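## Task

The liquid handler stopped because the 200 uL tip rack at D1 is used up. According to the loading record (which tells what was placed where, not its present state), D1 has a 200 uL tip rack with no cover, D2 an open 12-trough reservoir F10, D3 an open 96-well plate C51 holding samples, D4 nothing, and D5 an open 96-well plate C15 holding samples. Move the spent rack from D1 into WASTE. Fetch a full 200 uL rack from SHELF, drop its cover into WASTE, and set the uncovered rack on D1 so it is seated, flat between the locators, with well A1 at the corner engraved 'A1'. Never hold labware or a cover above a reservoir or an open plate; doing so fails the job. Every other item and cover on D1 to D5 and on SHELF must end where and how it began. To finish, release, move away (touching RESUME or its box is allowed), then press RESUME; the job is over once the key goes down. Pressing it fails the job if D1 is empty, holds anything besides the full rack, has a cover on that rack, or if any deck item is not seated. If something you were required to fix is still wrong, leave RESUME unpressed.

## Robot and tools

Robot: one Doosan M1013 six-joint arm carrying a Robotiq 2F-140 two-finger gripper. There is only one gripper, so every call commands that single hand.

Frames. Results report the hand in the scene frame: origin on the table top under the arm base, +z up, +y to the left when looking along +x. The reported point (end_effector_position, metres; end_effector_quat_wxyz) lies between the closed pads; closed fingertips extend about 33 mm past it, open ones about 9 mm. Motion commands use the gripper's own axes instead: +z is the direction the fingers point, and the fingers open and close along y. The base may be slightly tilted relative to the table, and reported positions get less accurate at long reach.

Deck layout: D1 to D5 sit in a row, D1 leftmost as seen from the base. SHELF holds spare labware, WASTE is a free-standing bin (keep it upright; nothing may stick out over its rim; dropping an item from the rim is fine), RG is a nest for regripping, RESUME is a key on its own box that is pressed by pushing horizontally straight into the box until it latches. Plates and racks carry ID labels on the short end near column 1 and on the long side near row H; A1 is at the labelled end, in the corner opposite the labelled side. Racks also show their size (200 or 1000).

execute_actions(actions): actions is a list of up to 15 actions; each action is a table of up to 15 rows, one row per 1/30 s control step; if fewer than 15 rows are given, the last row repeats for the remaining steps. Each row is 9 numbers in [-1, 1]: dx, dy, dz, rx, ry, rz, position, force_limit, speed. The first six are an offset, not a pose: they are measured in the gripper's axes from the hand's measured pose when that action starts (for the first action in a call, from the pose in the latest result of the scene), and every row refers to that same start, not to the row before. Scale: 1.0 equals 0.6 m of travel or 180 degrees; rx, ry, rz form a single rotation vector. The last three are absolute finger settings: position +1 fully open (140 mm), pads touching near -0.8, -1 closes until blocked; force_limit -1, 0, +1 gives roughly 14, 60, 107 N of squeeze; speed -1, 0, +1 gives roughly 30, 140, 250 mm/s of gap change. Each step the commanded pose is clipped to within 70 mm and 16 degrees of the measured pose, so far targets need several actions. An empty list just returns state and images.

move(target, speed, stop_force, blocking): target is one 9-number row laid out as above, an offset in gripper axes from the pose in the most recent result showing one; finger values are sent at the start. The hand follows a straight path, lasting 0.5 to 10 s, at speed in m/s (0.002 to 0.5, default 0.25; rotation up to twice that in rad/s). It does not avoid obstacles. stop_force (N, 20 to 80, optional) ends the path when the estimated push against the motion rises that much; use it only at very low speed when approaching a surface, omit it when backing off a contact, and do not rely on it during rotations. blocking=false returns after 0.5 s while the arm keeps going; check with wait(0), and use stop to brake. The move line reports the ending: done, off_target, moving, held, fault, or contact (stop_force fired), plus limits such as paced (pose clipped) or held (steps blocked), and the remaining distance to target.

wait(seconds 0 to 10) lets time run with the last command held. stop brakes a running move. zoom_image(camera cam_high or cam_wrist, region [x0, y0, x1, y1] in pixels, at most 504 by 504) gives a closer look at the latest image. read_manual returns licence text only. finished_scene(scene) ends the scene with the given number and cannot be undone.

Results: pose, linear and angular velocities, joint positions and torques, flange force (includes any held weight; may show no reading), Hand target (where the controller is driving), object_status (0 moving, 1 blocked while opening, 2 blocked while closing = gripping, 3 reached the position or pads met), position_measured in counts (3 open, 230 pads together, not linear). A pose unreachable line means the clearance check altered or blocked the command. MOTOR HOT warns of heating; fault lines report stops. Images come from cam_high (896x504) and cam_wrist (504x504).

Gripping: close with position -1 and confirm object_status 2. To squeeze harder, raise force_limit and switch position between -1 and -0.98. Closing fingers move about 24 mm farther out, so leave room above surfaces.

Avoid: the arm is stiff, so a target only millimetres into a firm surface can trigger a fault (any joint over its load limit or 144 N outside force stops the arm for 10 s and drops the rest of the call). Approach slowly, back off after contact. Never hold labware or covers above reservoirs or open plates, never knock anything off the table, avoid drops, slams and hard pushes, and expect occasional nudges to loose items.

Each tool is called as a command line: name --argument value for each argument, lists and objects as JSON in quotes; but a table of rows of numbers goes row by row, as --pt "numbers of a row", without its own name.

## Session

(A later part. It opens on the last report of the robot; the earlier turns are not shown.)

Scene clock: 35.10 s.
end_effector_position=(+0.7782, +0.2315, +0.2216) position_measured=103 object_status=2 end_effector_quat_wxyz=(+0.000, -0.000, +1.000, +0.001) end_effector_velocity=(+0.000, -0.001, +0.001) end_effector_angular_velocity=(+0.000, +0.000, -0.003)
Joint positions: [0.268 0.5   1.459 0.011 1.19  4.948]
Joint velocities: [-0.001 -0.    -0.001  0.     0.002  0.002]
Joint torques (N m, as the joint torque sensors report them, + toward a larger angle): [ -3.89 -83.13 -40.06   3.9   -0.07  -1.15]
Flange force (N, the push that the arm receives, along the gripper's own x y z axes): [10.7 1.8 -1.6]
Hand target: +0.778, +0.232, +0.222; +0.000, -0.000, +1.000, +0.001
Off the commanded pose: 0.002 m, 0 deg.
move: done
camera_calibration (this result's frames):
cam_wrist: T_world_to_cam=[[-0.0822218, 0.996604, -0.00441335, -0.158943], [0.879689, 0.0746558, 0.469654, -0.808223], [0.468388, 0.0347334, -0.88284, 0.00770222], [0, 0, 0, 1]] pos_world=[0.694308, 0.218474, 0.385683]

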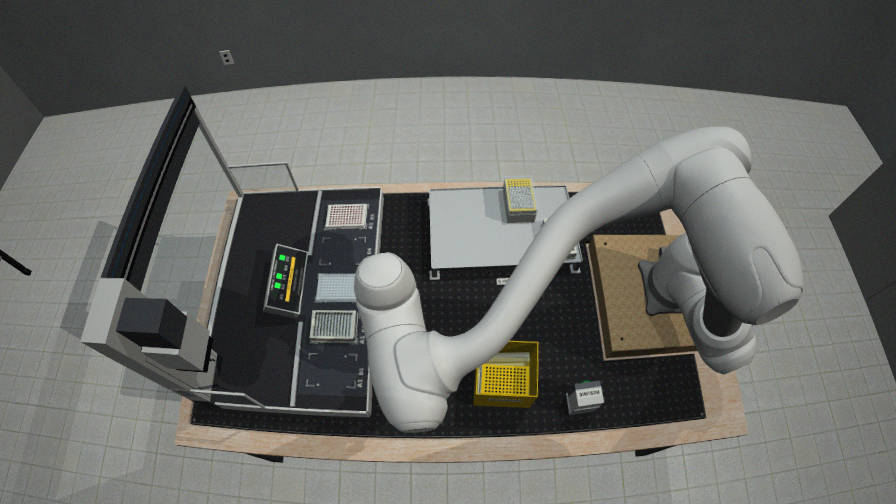

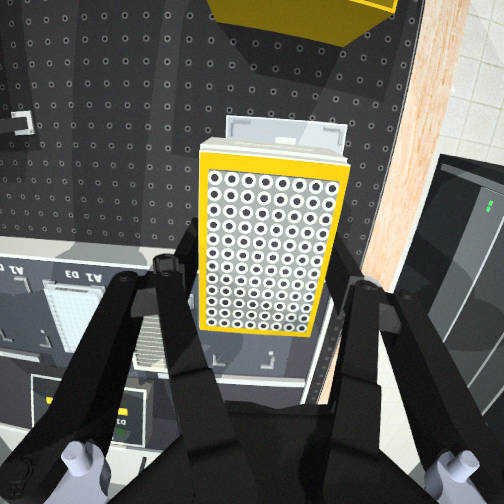

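move --target '[-0.357,-0.002,0.1,0,0,0,-1,-0.3,-0.4]' --speed 0.3

move --target '[0,0,0.055,0,0,0,-1,-0.3,-0.4]' --speed 0.06

Scene clock: 36.30 s.
end_effector_position=(+0.9921, +0.2307, +0.1612) position_measured=103 object_status=2 end_effector_quat_wxyz=(+0.000, -0.000, +1.000, +0.001) end_effector_velocity=(+0.000, -0.000, -0.000) end_effector_angular_velocity=(-0.000, +0.000, +0.000)
Joint positions: [0.218 0.878 0.922 0.011 1.35  4.9  ]
Joint velocities: [-0.     0.001 -0.    -0.    -0.    -0.   ]
Joint torques (N m, as the joint torque sensors report them, + toward a larger angle): [  -3.12 -113.    -41.78    4.2    -0.1    -0.77]
Flange force (N, the push that the arm receives, along the gripper's own x y z axes): [17.2 -1.3 -2.0]
Hand target: +0.992, +0.231, +0.161; +0.000, -0.001, +1.000, +0.001
Off the commanded pose: 0.000 m, 0 deg.
move: done
camera_calibration (this result's frames):
cam_wrist: T_world_to_cam=[[-0.0823929, 0.99659, -0.00438385, -0.14067], [0.879596, 0.0747871, 0.469806, -0.967982], [0.468532, 0.0348527, -0.882759, -0.145981], [0, 0, 0, 1]] pos_world=[0.90824, 0.217671, 0.325281]

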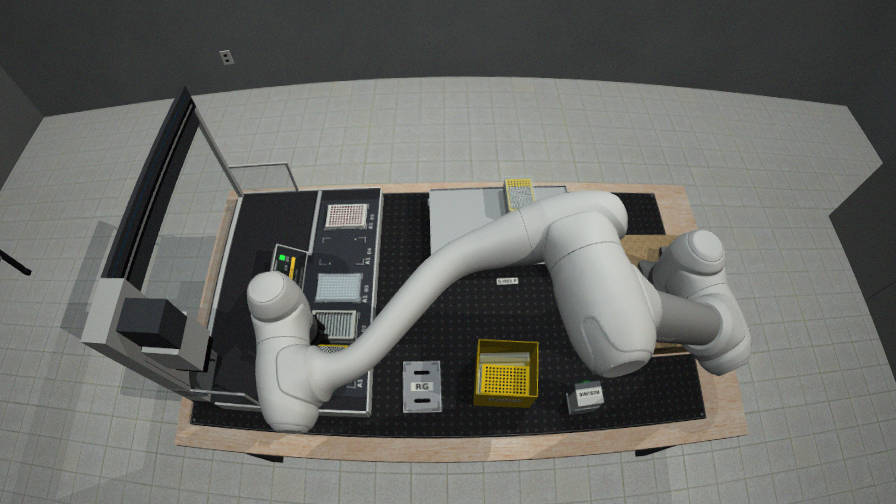

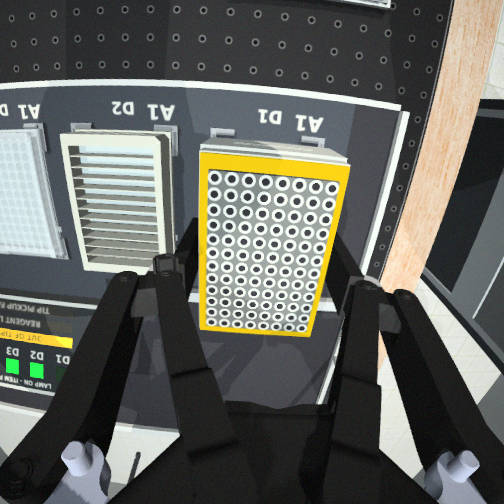

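Scene clock: 37.13 s.
end_effector_position=(+0.9921, +0.2307, +0.1281) position_measured=103 object_status=2 end_effector_quat_wxyz=(+0.000, -0.000, +1.000, +0.001) end_effector_velocity=(-0.000, -0.000, -0.002) end_effector_angular_velocity=(-0.000, +0.002, +0.001)
Joint positions: [0.218 0.894 0.953 0.011 1.304 4.899]
Joint velocities: [-0.     0.001  0.001  0.    -0.    -0.001]
Joint torques (N m, as the joint torque sensors report them, + toward a larger angle): [  -4.22 -118.42  -41.87    3.96   -0.05   -1.03]
Flange force (N, the push that the arm receives, along the gripper's own x y z axes): [11.0 1.7 -1.2]
Hand target: +0.992, +0.231, +0.128; +0.000, -0.000, +1.000, +0.001
Off the commanded pose: 0.000 m, 0 deg.
move: done
camera_calibration (this result's frames):
cam_wrist: T_world_to_cam=[[-0.082358, 0.996593, -0.00452544, -0.140812], [0.879676, 0.0748287, 0.469649, -0.952397], [0.468388, 0.0346985, -0.882841, -0.175034], [0, 0, 0, 1]] pos_world=[0.908187, 0.217672, 0.292128]

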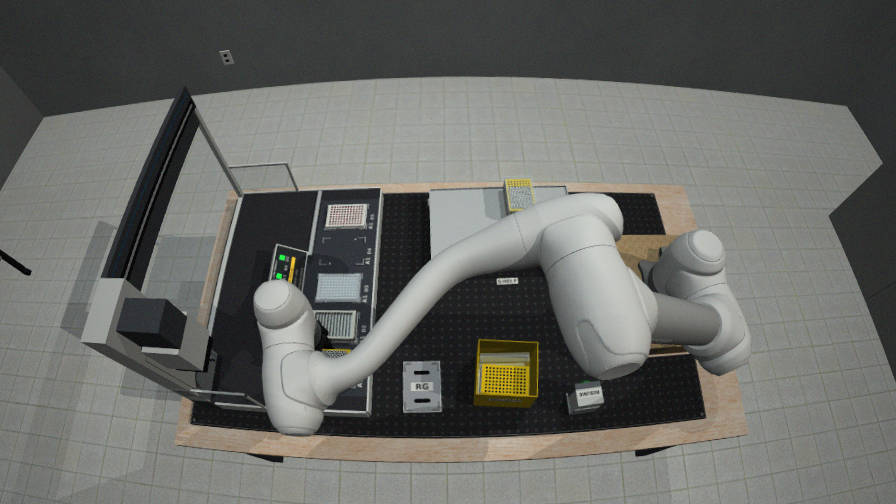

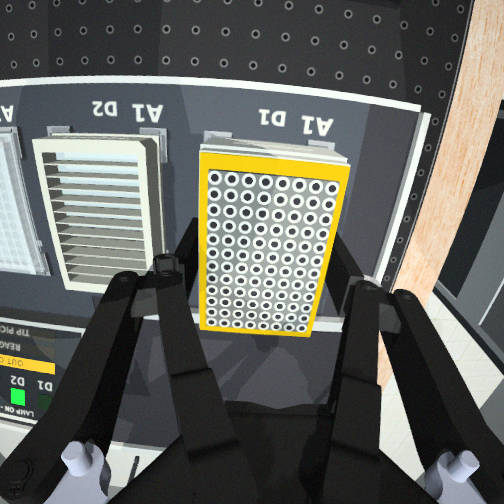

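move --target '[0,-0.001,0.018,0,0,0,-1,-0.3,-0.4]' --speed 0.008 --stop_force 20

Scene clock: 45.30 s.
end_effector_position=(+0.9923, +0.2304, +0.1216) position_measured=103 object_status=2 end_effector_quat_wxyz=(+0.000, -0.000, +1.000, +0.001) end_effector_velocity=(-0.001, +0.000, +0.001) end_effector_angular_velocity=(-0.000, +0.003, +0.001)
Joint positions: [0.217 0.897 0.959 0.011 1.294 4.899]
Joint velocities: [ 0.     0.    -0.002  0.     0.005 -0.001]
Joint torques (N m, as the joint torque sensors report them, + toward a larger angle): [ -5.07 -83.74 -18.51   3.66   3.53  -1.05]
Flange force (N, the push that the arm receives, along the gripper's own x y z axes): [-1.2 5.8 -32.7]
Hand target: +0.992, +0.230, +0.122; +0.000, -0.000, +1.000, +0.001
Off the commanded pose: 0.004 m, 0 deg.
move: contact
camera_calibration (this result's frames):
cam_wrist: T_world_to_cam=[[-0.0823318, 0.996595, -0.00435531, -0.140572], [0.879308, 0.0746979, 0.470359, -0.949267], [0.469083, 0.0348958, -0.882465, -0.181582], [0, 0, 0, 1]] pos_world=[0.908302, 0.217338, 0.285644]

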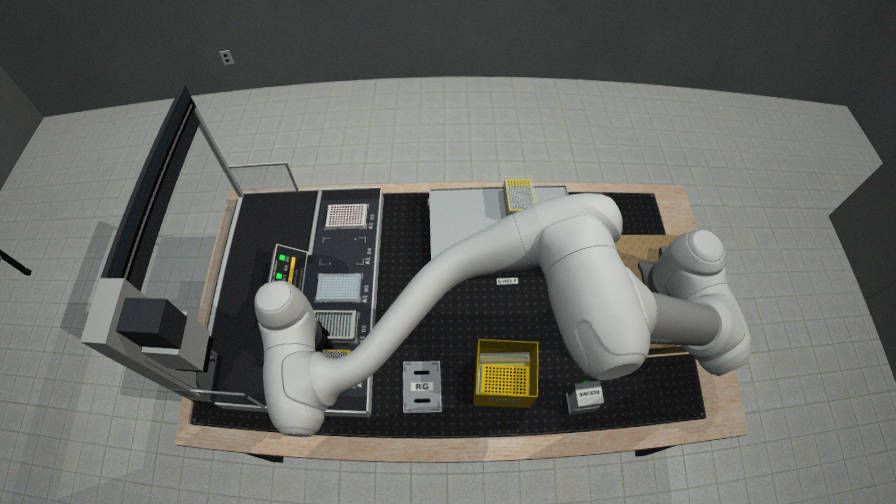

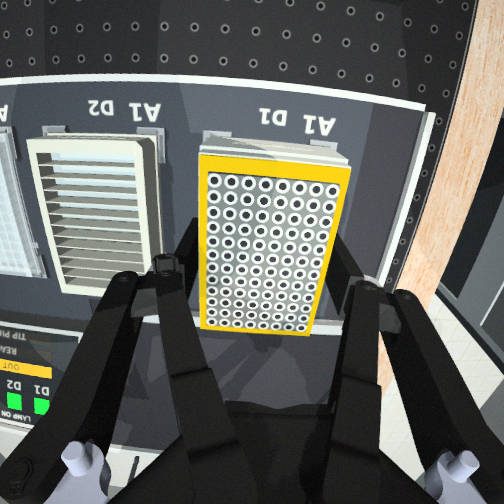

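execute_actions --actions '[[[0,0,-0.001,0,0,0,0.6,-0.3,0]]]'

move --target '[0,0,-0.058,0,0,0,0.6,-0.3,0]'

Scene clock: 45.83 s.
end_effector_position=(+0.9922, +0.2304, +0.1221) position_measured=53 object_status=3 end_effector_quat_wxyz=(+0.000, -0.000, +1.000, +0.001) end_effector_velocity=(+0.001, -0.000, +0.000) end_effector_angular_velocity=(+0.000, -0.001, -0.000)
Joint positions: [0.217 0.897 0.958 0.011 1.295 4.899]
Joint velocities: [-0.     0.    -0.001  0.    -0.001 -0.   ]
Joint torques (N m, as the joint torque sensors report them, + toward a larger angle): [  -3.41 -114.1   -40.96    3.81   -0.24   -1.04]
Flange force (N, the push that the arm receives, along the gripper's own x y z axes): [14.3 -0.3 -2.5]
Hand target: +0.992, +0.230, +0.122; +0.000, -0.000, +1.000, +0.001
Off the commanded pose: 0.000 m, 0 deg.
camera_calibration (this result's frames):
cam_wrist: T_world_to_cam=[[-0.0823359, 0.996595, -0.00439256, -0.140551], [0.879531, 0.0747357, 0.469936, -0.949541], [0.468665, 0.0348293, -0.882689, -0.180629], [0, 0, 0, 1]] pos_world=[0.908233, 0.217328, 0.286167]

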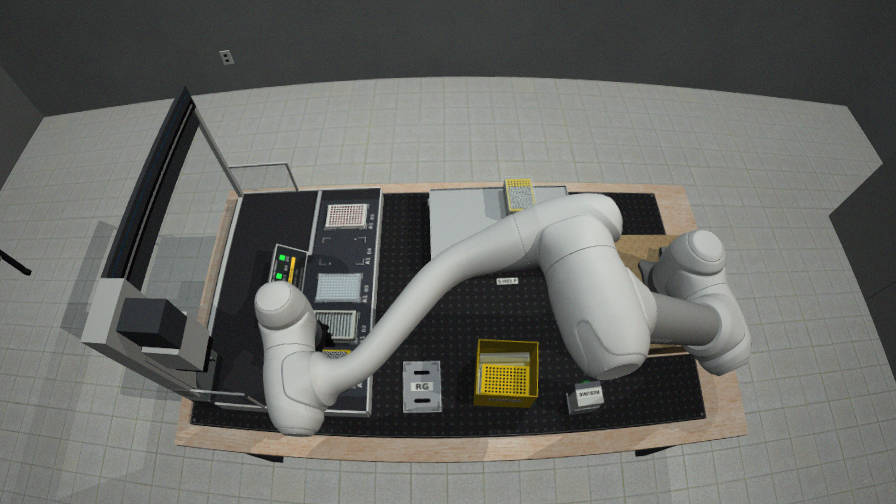

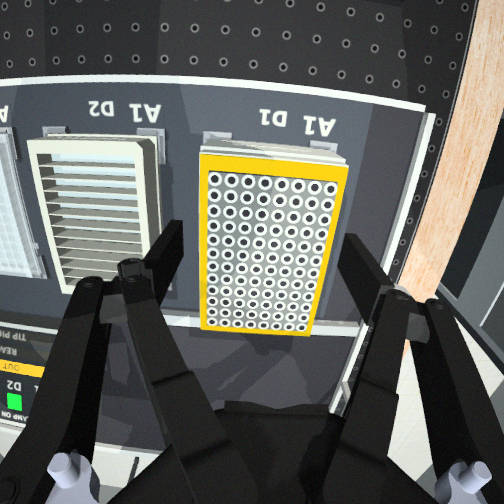

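Scene clock: 46.53 s.
end_effector_position=(+0.9922, +0.2304, +0.1569) position_measured=53 object_status=3 end_effector_quat_wxyz=(+0.000, -0.000, +1.000, +0.001) end_effector_velocity=(+0.000, -0.000, -0.001) end_effector_angular_velocity=(+0.000, -0.000, +0.000)
Joint positions: [0.217 0.879 0.926 0.011 1.344 4.899]
Joint velocities: [-0.     0.001 -0.001  0.    -0.    -0.   ]
Joint torques (N m, as the joint torque sensors report them, + toward a larger angle): [  -2.94 -113.93  -41.21    4.17   -0.07   -1.02]
Flange force (N, the push that the arm receives, along the gripper's own x y z axes): [13.2 -0.4 -1.8]
Hand target: +0.992, +0.230, +0.157; +0.000, -0.001, +1.000, +0.001
Off the commanded pose: 0.000 m, 0 deg.
move: done
camera_calibration (this result's frames):
cam_wrist: T_world_to_cam=[[-0.0823841, 0.996592, -0.00426115, -0.140388], [0.879539, 0.0747171, 0.469924, -0.965928], [0.468641, 0.0349665, -0.882696, -0.149915], [0, 0, 0, 1]] pos_world=[0.908261, 0.217323, 0.320985]

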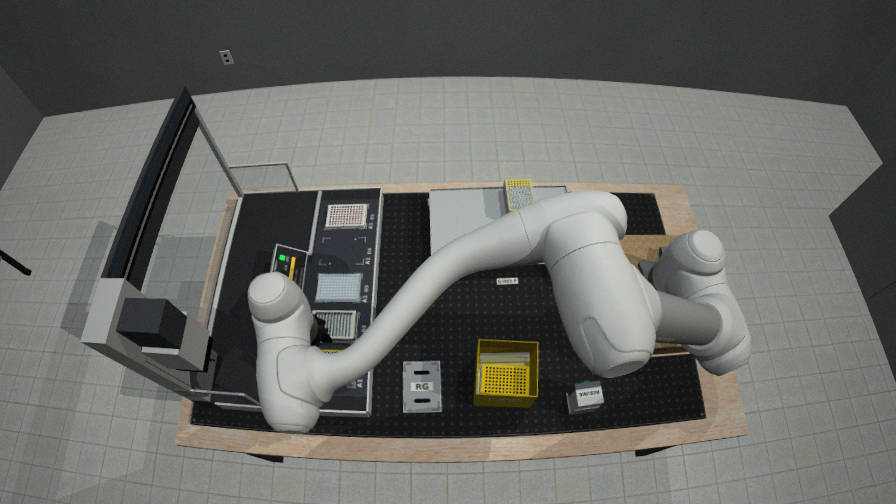

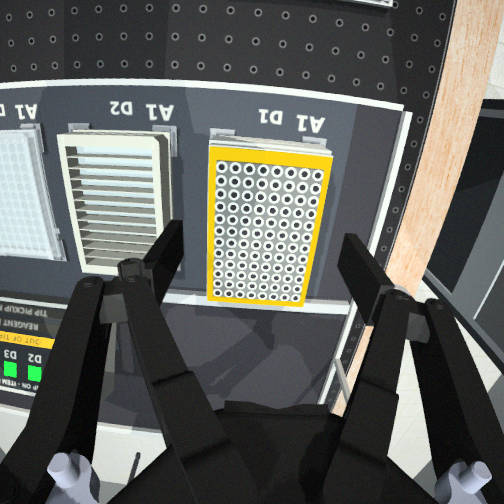

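move --target '[0.5,0,-0.2,0,0,-0.25,-1,-0.3,0]' --speed 0.45

move --target '[0.4,0.46,0.05,0,0,-0.25,-1,-0.3,0]' --speed 0.45

zoom_image --camera "cam_high" --region '[250,190,400,410]'

Scene clock: 48.03 s.
end_effector_position=(+0.6925, +0.2298, +0.2776) position_measured=232 object_status=3 end_effector_quat_wxyz=(+0.001, -0.383, +0.924, +0.001) end_effector_velocity=(+0.000, -0.000, +0.001) end_effector_angular_velocity=(+0.000, -0.001, +0.000)
Joint positions: [0.293 0.343 1.583 0.012 1.222 4.188]
Joint velocities: [-0.001 -0.001 -0.    -0.     0.    -0.001]
Joint torques (N m, as the joint torque sensors report them, + toward a larger angle): [ -3.7  -67.75 -40.44   4.12  -0.25  -1.04]
Flange force (N, the push that the arm receives, along the gripper's own x y z axes): [7.7 10.0 -3.0]
Hand target: +0.693, +0.230, +0.278; +0.001, -0.383, +0.924, +0.001
Off the commanded pose: 0.001 m, 0 deg.
move: done
camera_calibration (this result's frames):
cam_wrist: T_world_to_cam=[[-0.762872, 0.646528, -0.00528573, 0.388007], [0.568356, 0.674484, 0.471215, -0.681662], [0.308219, 0.356472, -0.882003, 0.134077], [0, 0, 0, 1]] pos_world=[0.642101, 0.161118, 0.441516]

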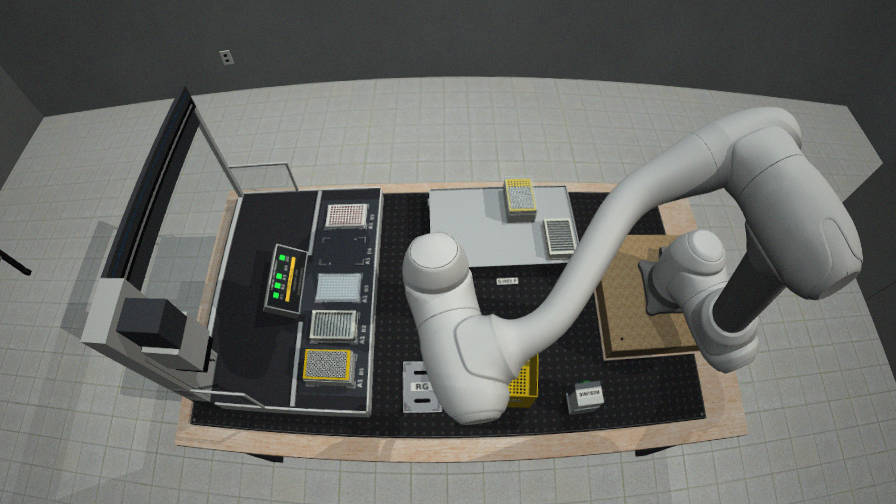

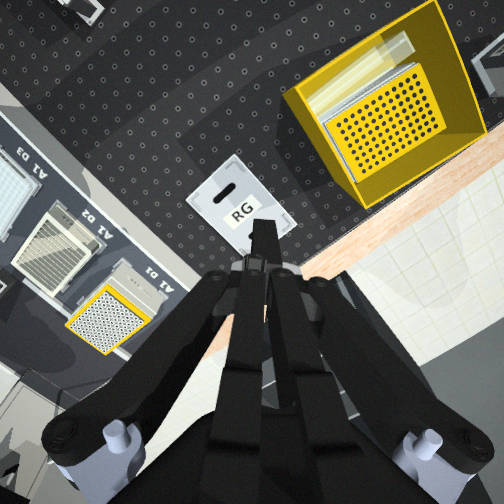

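Scene clock: 49.37 s.
end_effector_position=(+0.3274, +0.2547, +0.2484) position_measured=232 object_status=3 end_effector_quat_wxyz=(-0.001, +0.707, -0.707, -0.001) end_effector_velocity=(-0.001, +0.000, -0.001) end_effector_angular_velocity=(-0.000, +0.000, +0.002)
Joint positions: [ 0.59  -0.137  2.173  0.015  1.11   3.697]
Joint velocities: [ 0.001  0.     0.001  0.    -0.001 -0.001]
Joint torques (N m, as the joint torque sensors report them, + toward a larger angle): [ -2.25 -19.08 -38.55   3.71   0.2   -0.77]
Flange force (N, the push that the arm receives, along the gripper's own x y z axes): [-0.4 9.8 -1.0]
Hand target: +0.327, +0.255, +0.248; -0.001, +0.707, -0.707, -0.001
Off the commanded pose: 0.001 m, 0 deg.
move: done
camera_calibration (this result's frames):
cam_wrist: T_world_to_cam=[[-0.996609, -0.0820125, -0.0067161, 0.355621], [-0.075471, 0.878483, 0.471775, -0.318524], [-0.0327915, 0.470682, -0.881693, 0.294421], [0, 0, 0, 1]] pos_world=[0.34003, 0.170405, 0.412249]

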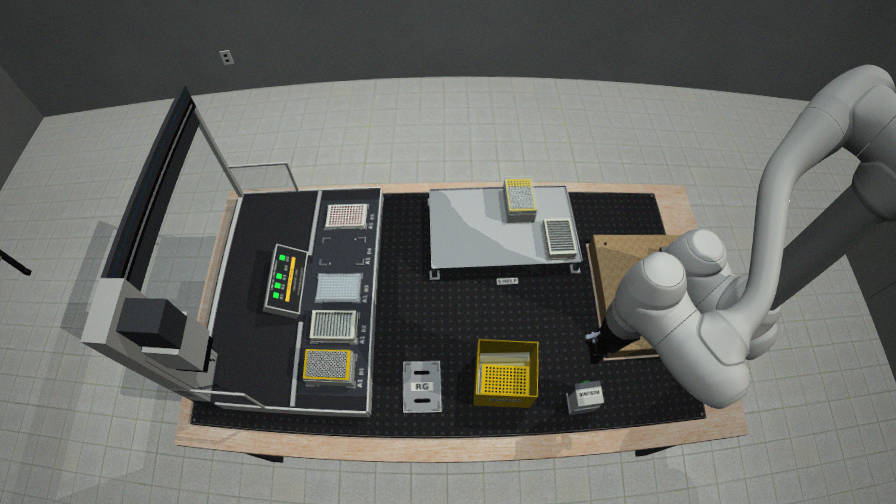

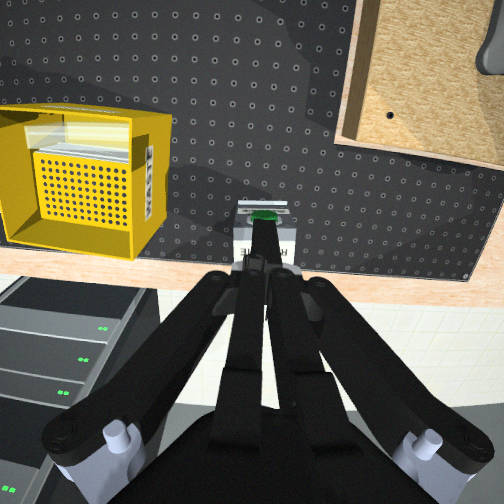

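Region (250, 190, 400, 410) of cam_high's 896x504 image, scaled by 2.291, with more detail than that image has; it fills the left 344 columns of this view, and the rest is white.

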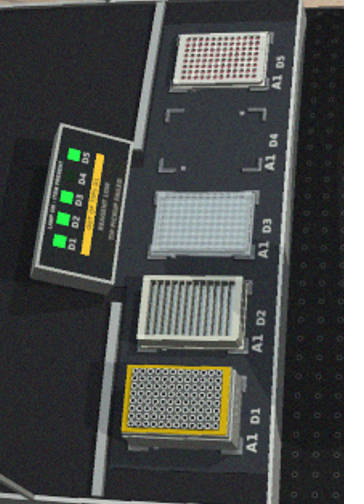

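move --target '[0.035,0.003,0.225,0,0,-0.026,-1,-0.3,0]'

Scene clock: 50.40 s.
end_effector_position=(+0.3256, +0.2337, +0.1133) position_measured=232 object_status=3 end_effector_quat_wxyz=(-0.001, +0.735, -0.678, -0.001) end_effector_velocity=(-0.001, -0.000, -0.000) end_effector_angular_velocity=(-0.001, +0.002, -0.002)
Joint positions: [0.552 0.003 2.344 0.018 0.799 3.572]
Joint velocities: [0.    0.001 0.    0.    0.001 0.002]
Joint torques (N m, as the joint torque sensors report them, + toward a larger angle): [ -3.56 -25.03 -30.49   2.96  -0.05  -1.07]
Flange force (N, the push that the arm receives, along the gripper's own x y z axes): [-5.2 11.3 -6.5]
Hand target: +0.326, +0.234, +0.113; -0.001, +0.735, -0.678, -0.001
Off the commanded pose: 0.000 m, 0 deg.
move: done
camera_calibration (this result's frames):
cam_wrist: T_world_to_cam=[[-0.986653, -0.162682, -0.00713514, 0.366894], [-0.146782, 0.869539, 0.471548, -0.21113], [-0.0705078, 0.466301, -0.881812, 0.198438], [0, 0, 0, 1]] pos_world=[0.344999, 0.150741, 0.277161]

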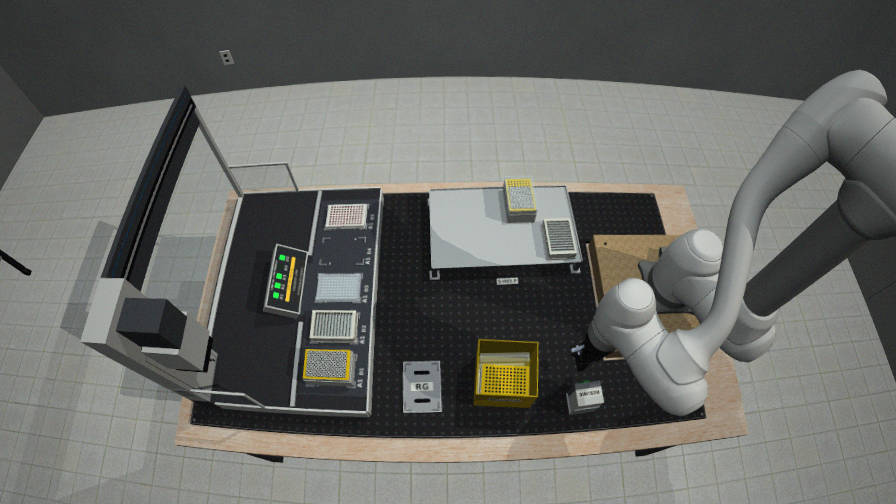

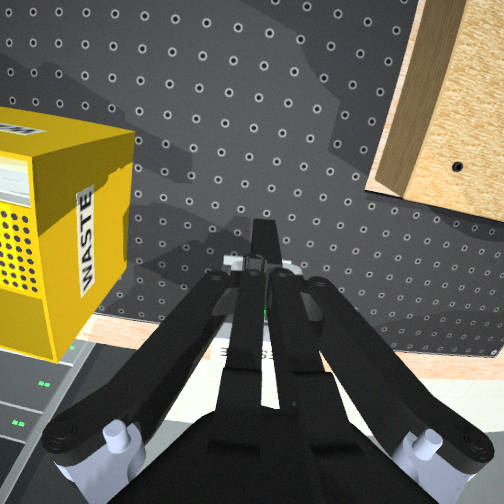

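move --target '[-0.053,0,0,0,0,0,-1,-0.3,0]' --speed 0.1

move --target '[-0.04,0,0,0,0,0,-1,-0.3,0]' --speed 0.012 --stop_force 35

Scene clock: 51.20 s.
end_effector_position=(+0.3229, +0.2655, +0.1132) position_measured=232 object_status=3 end_effector_quat_wxyz=(-0.001, +0.735, -0.678, -0.001) end_effector_velocity=(-0.001, -0.001, +0.000) end_effector_angular_velocity=(-0.003, +0.004, -0.001)
Joint positions: [0.621 0.029 2.316 0.018 0.799 3.641]
Joint velocities: [ 0.001  0.    -0.001 -0.     0.005  0.002]
Joint torques (N m, as the joint torque sensors report them, + toward a larger angle): [ -2.89 -27.92 -30.37   2.86   0.01  -0.86]
Flange force (N, the push that the arm receives, along the gripper's own x y z axes): [-2.4 10.4 -6.6]
Hand target: +0.323, +0.265, +0.113; -0.001, +0.735, -0.678, -0.001
Off the commanded pose: 0.000 m, 0 deg.
move: done
camera_calibration (this result's frames):
cam_wrist: T_world_to_cam=[[-0.98668, -0.162514, -0.00717531, 0.369375], [-0.146633, 0.869431, 0.471793, -0.239245], [-0.0704346, 0.466561, -0.88168, 0.183297], [0, 0, 0, 1]] pos_world=[0.342284, 0.182516, 0.277134]

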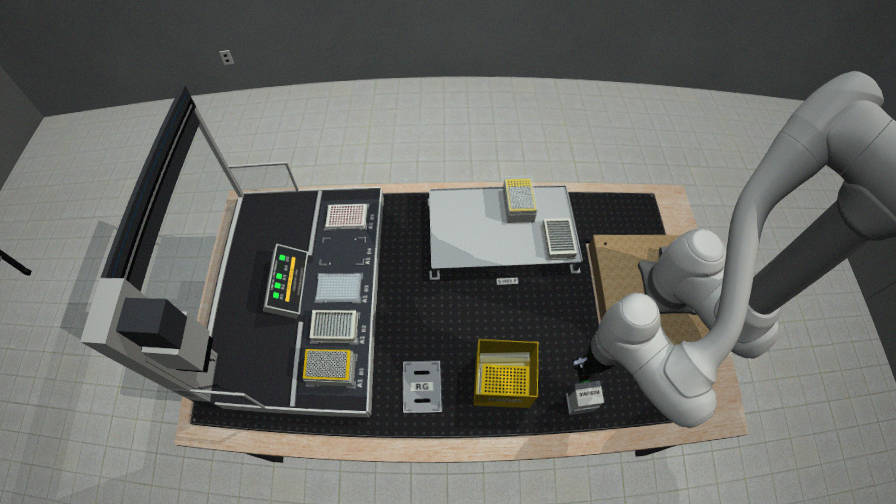

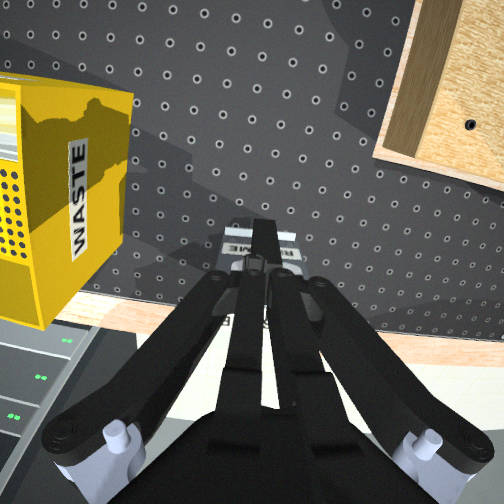

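Scene clock: 51.63 s.
end_effector_position=(+0.3225, +0.2706, +0.1133) position_measured=232 object_status=3 end_effector_quat_wxyz=(-0.001, +0.735, -0.678, -0.001) end_effector_velocity=(+0.000, +0.000, +0.000) end_effector_angular_velocity=(+0.000, -0.000, +0.001)
Joint positions: [0.631 0.034 2.312 0.018 0.799 3.651]
Joint velocities: [ 0.    -0.     0.    -0.    -0.    -0.001]
Joint torques (N m, as the joint torque sensors report them, + toward a larger angle): [ -1.95 -28.93 -30.11   2.79   0.    -1.01]
Flange force (N, the push that the arm receives, along the gripper's own x y z axes): [-1.4 8.4 -6.1]
move: unfinished (the scene ended)
camera_calibration (this result's frames):
cam_wrist: T_world_to_cam=[[-0.986678, -0.16253, -0.00716204, 0.369775], [-0.146639, 0.869418, 0.471814, -0.243737], [-0.070457, 0.466579, -0.881669, 0.180894], [0, 0, 0, 1]] pos_world=[0.341852, 0.187608, 0.277136]
The task's run has ended: the event that ends the task has happened. This ends this scene only. If you have not yet called finished_scene for this scene, call it to go on to the next scene.

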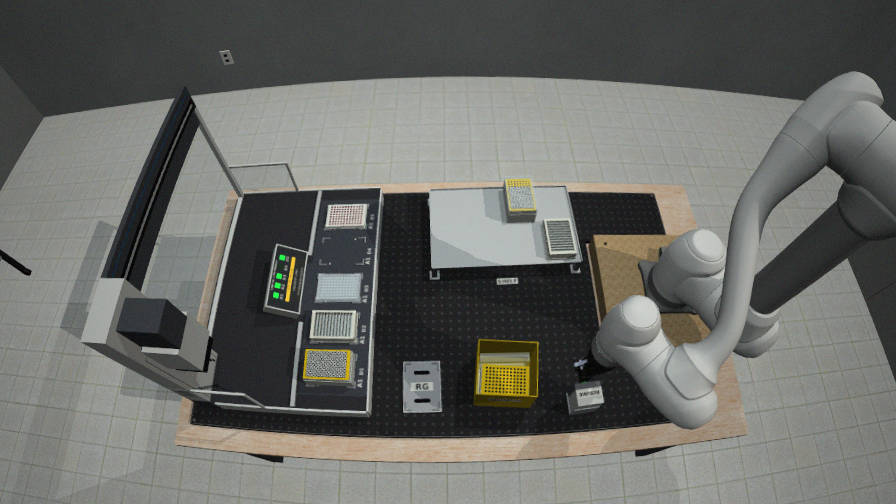

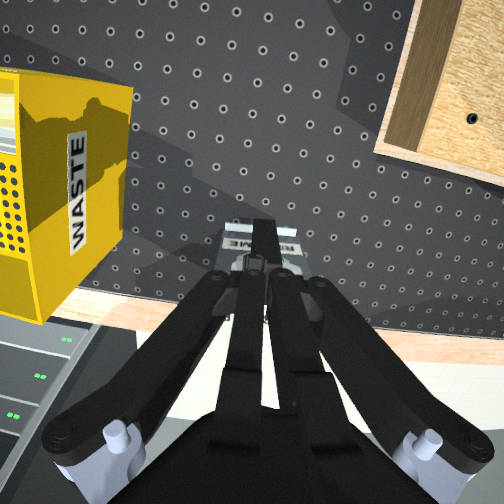

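finished_scene --scene 1

The scene is finished: the task was done.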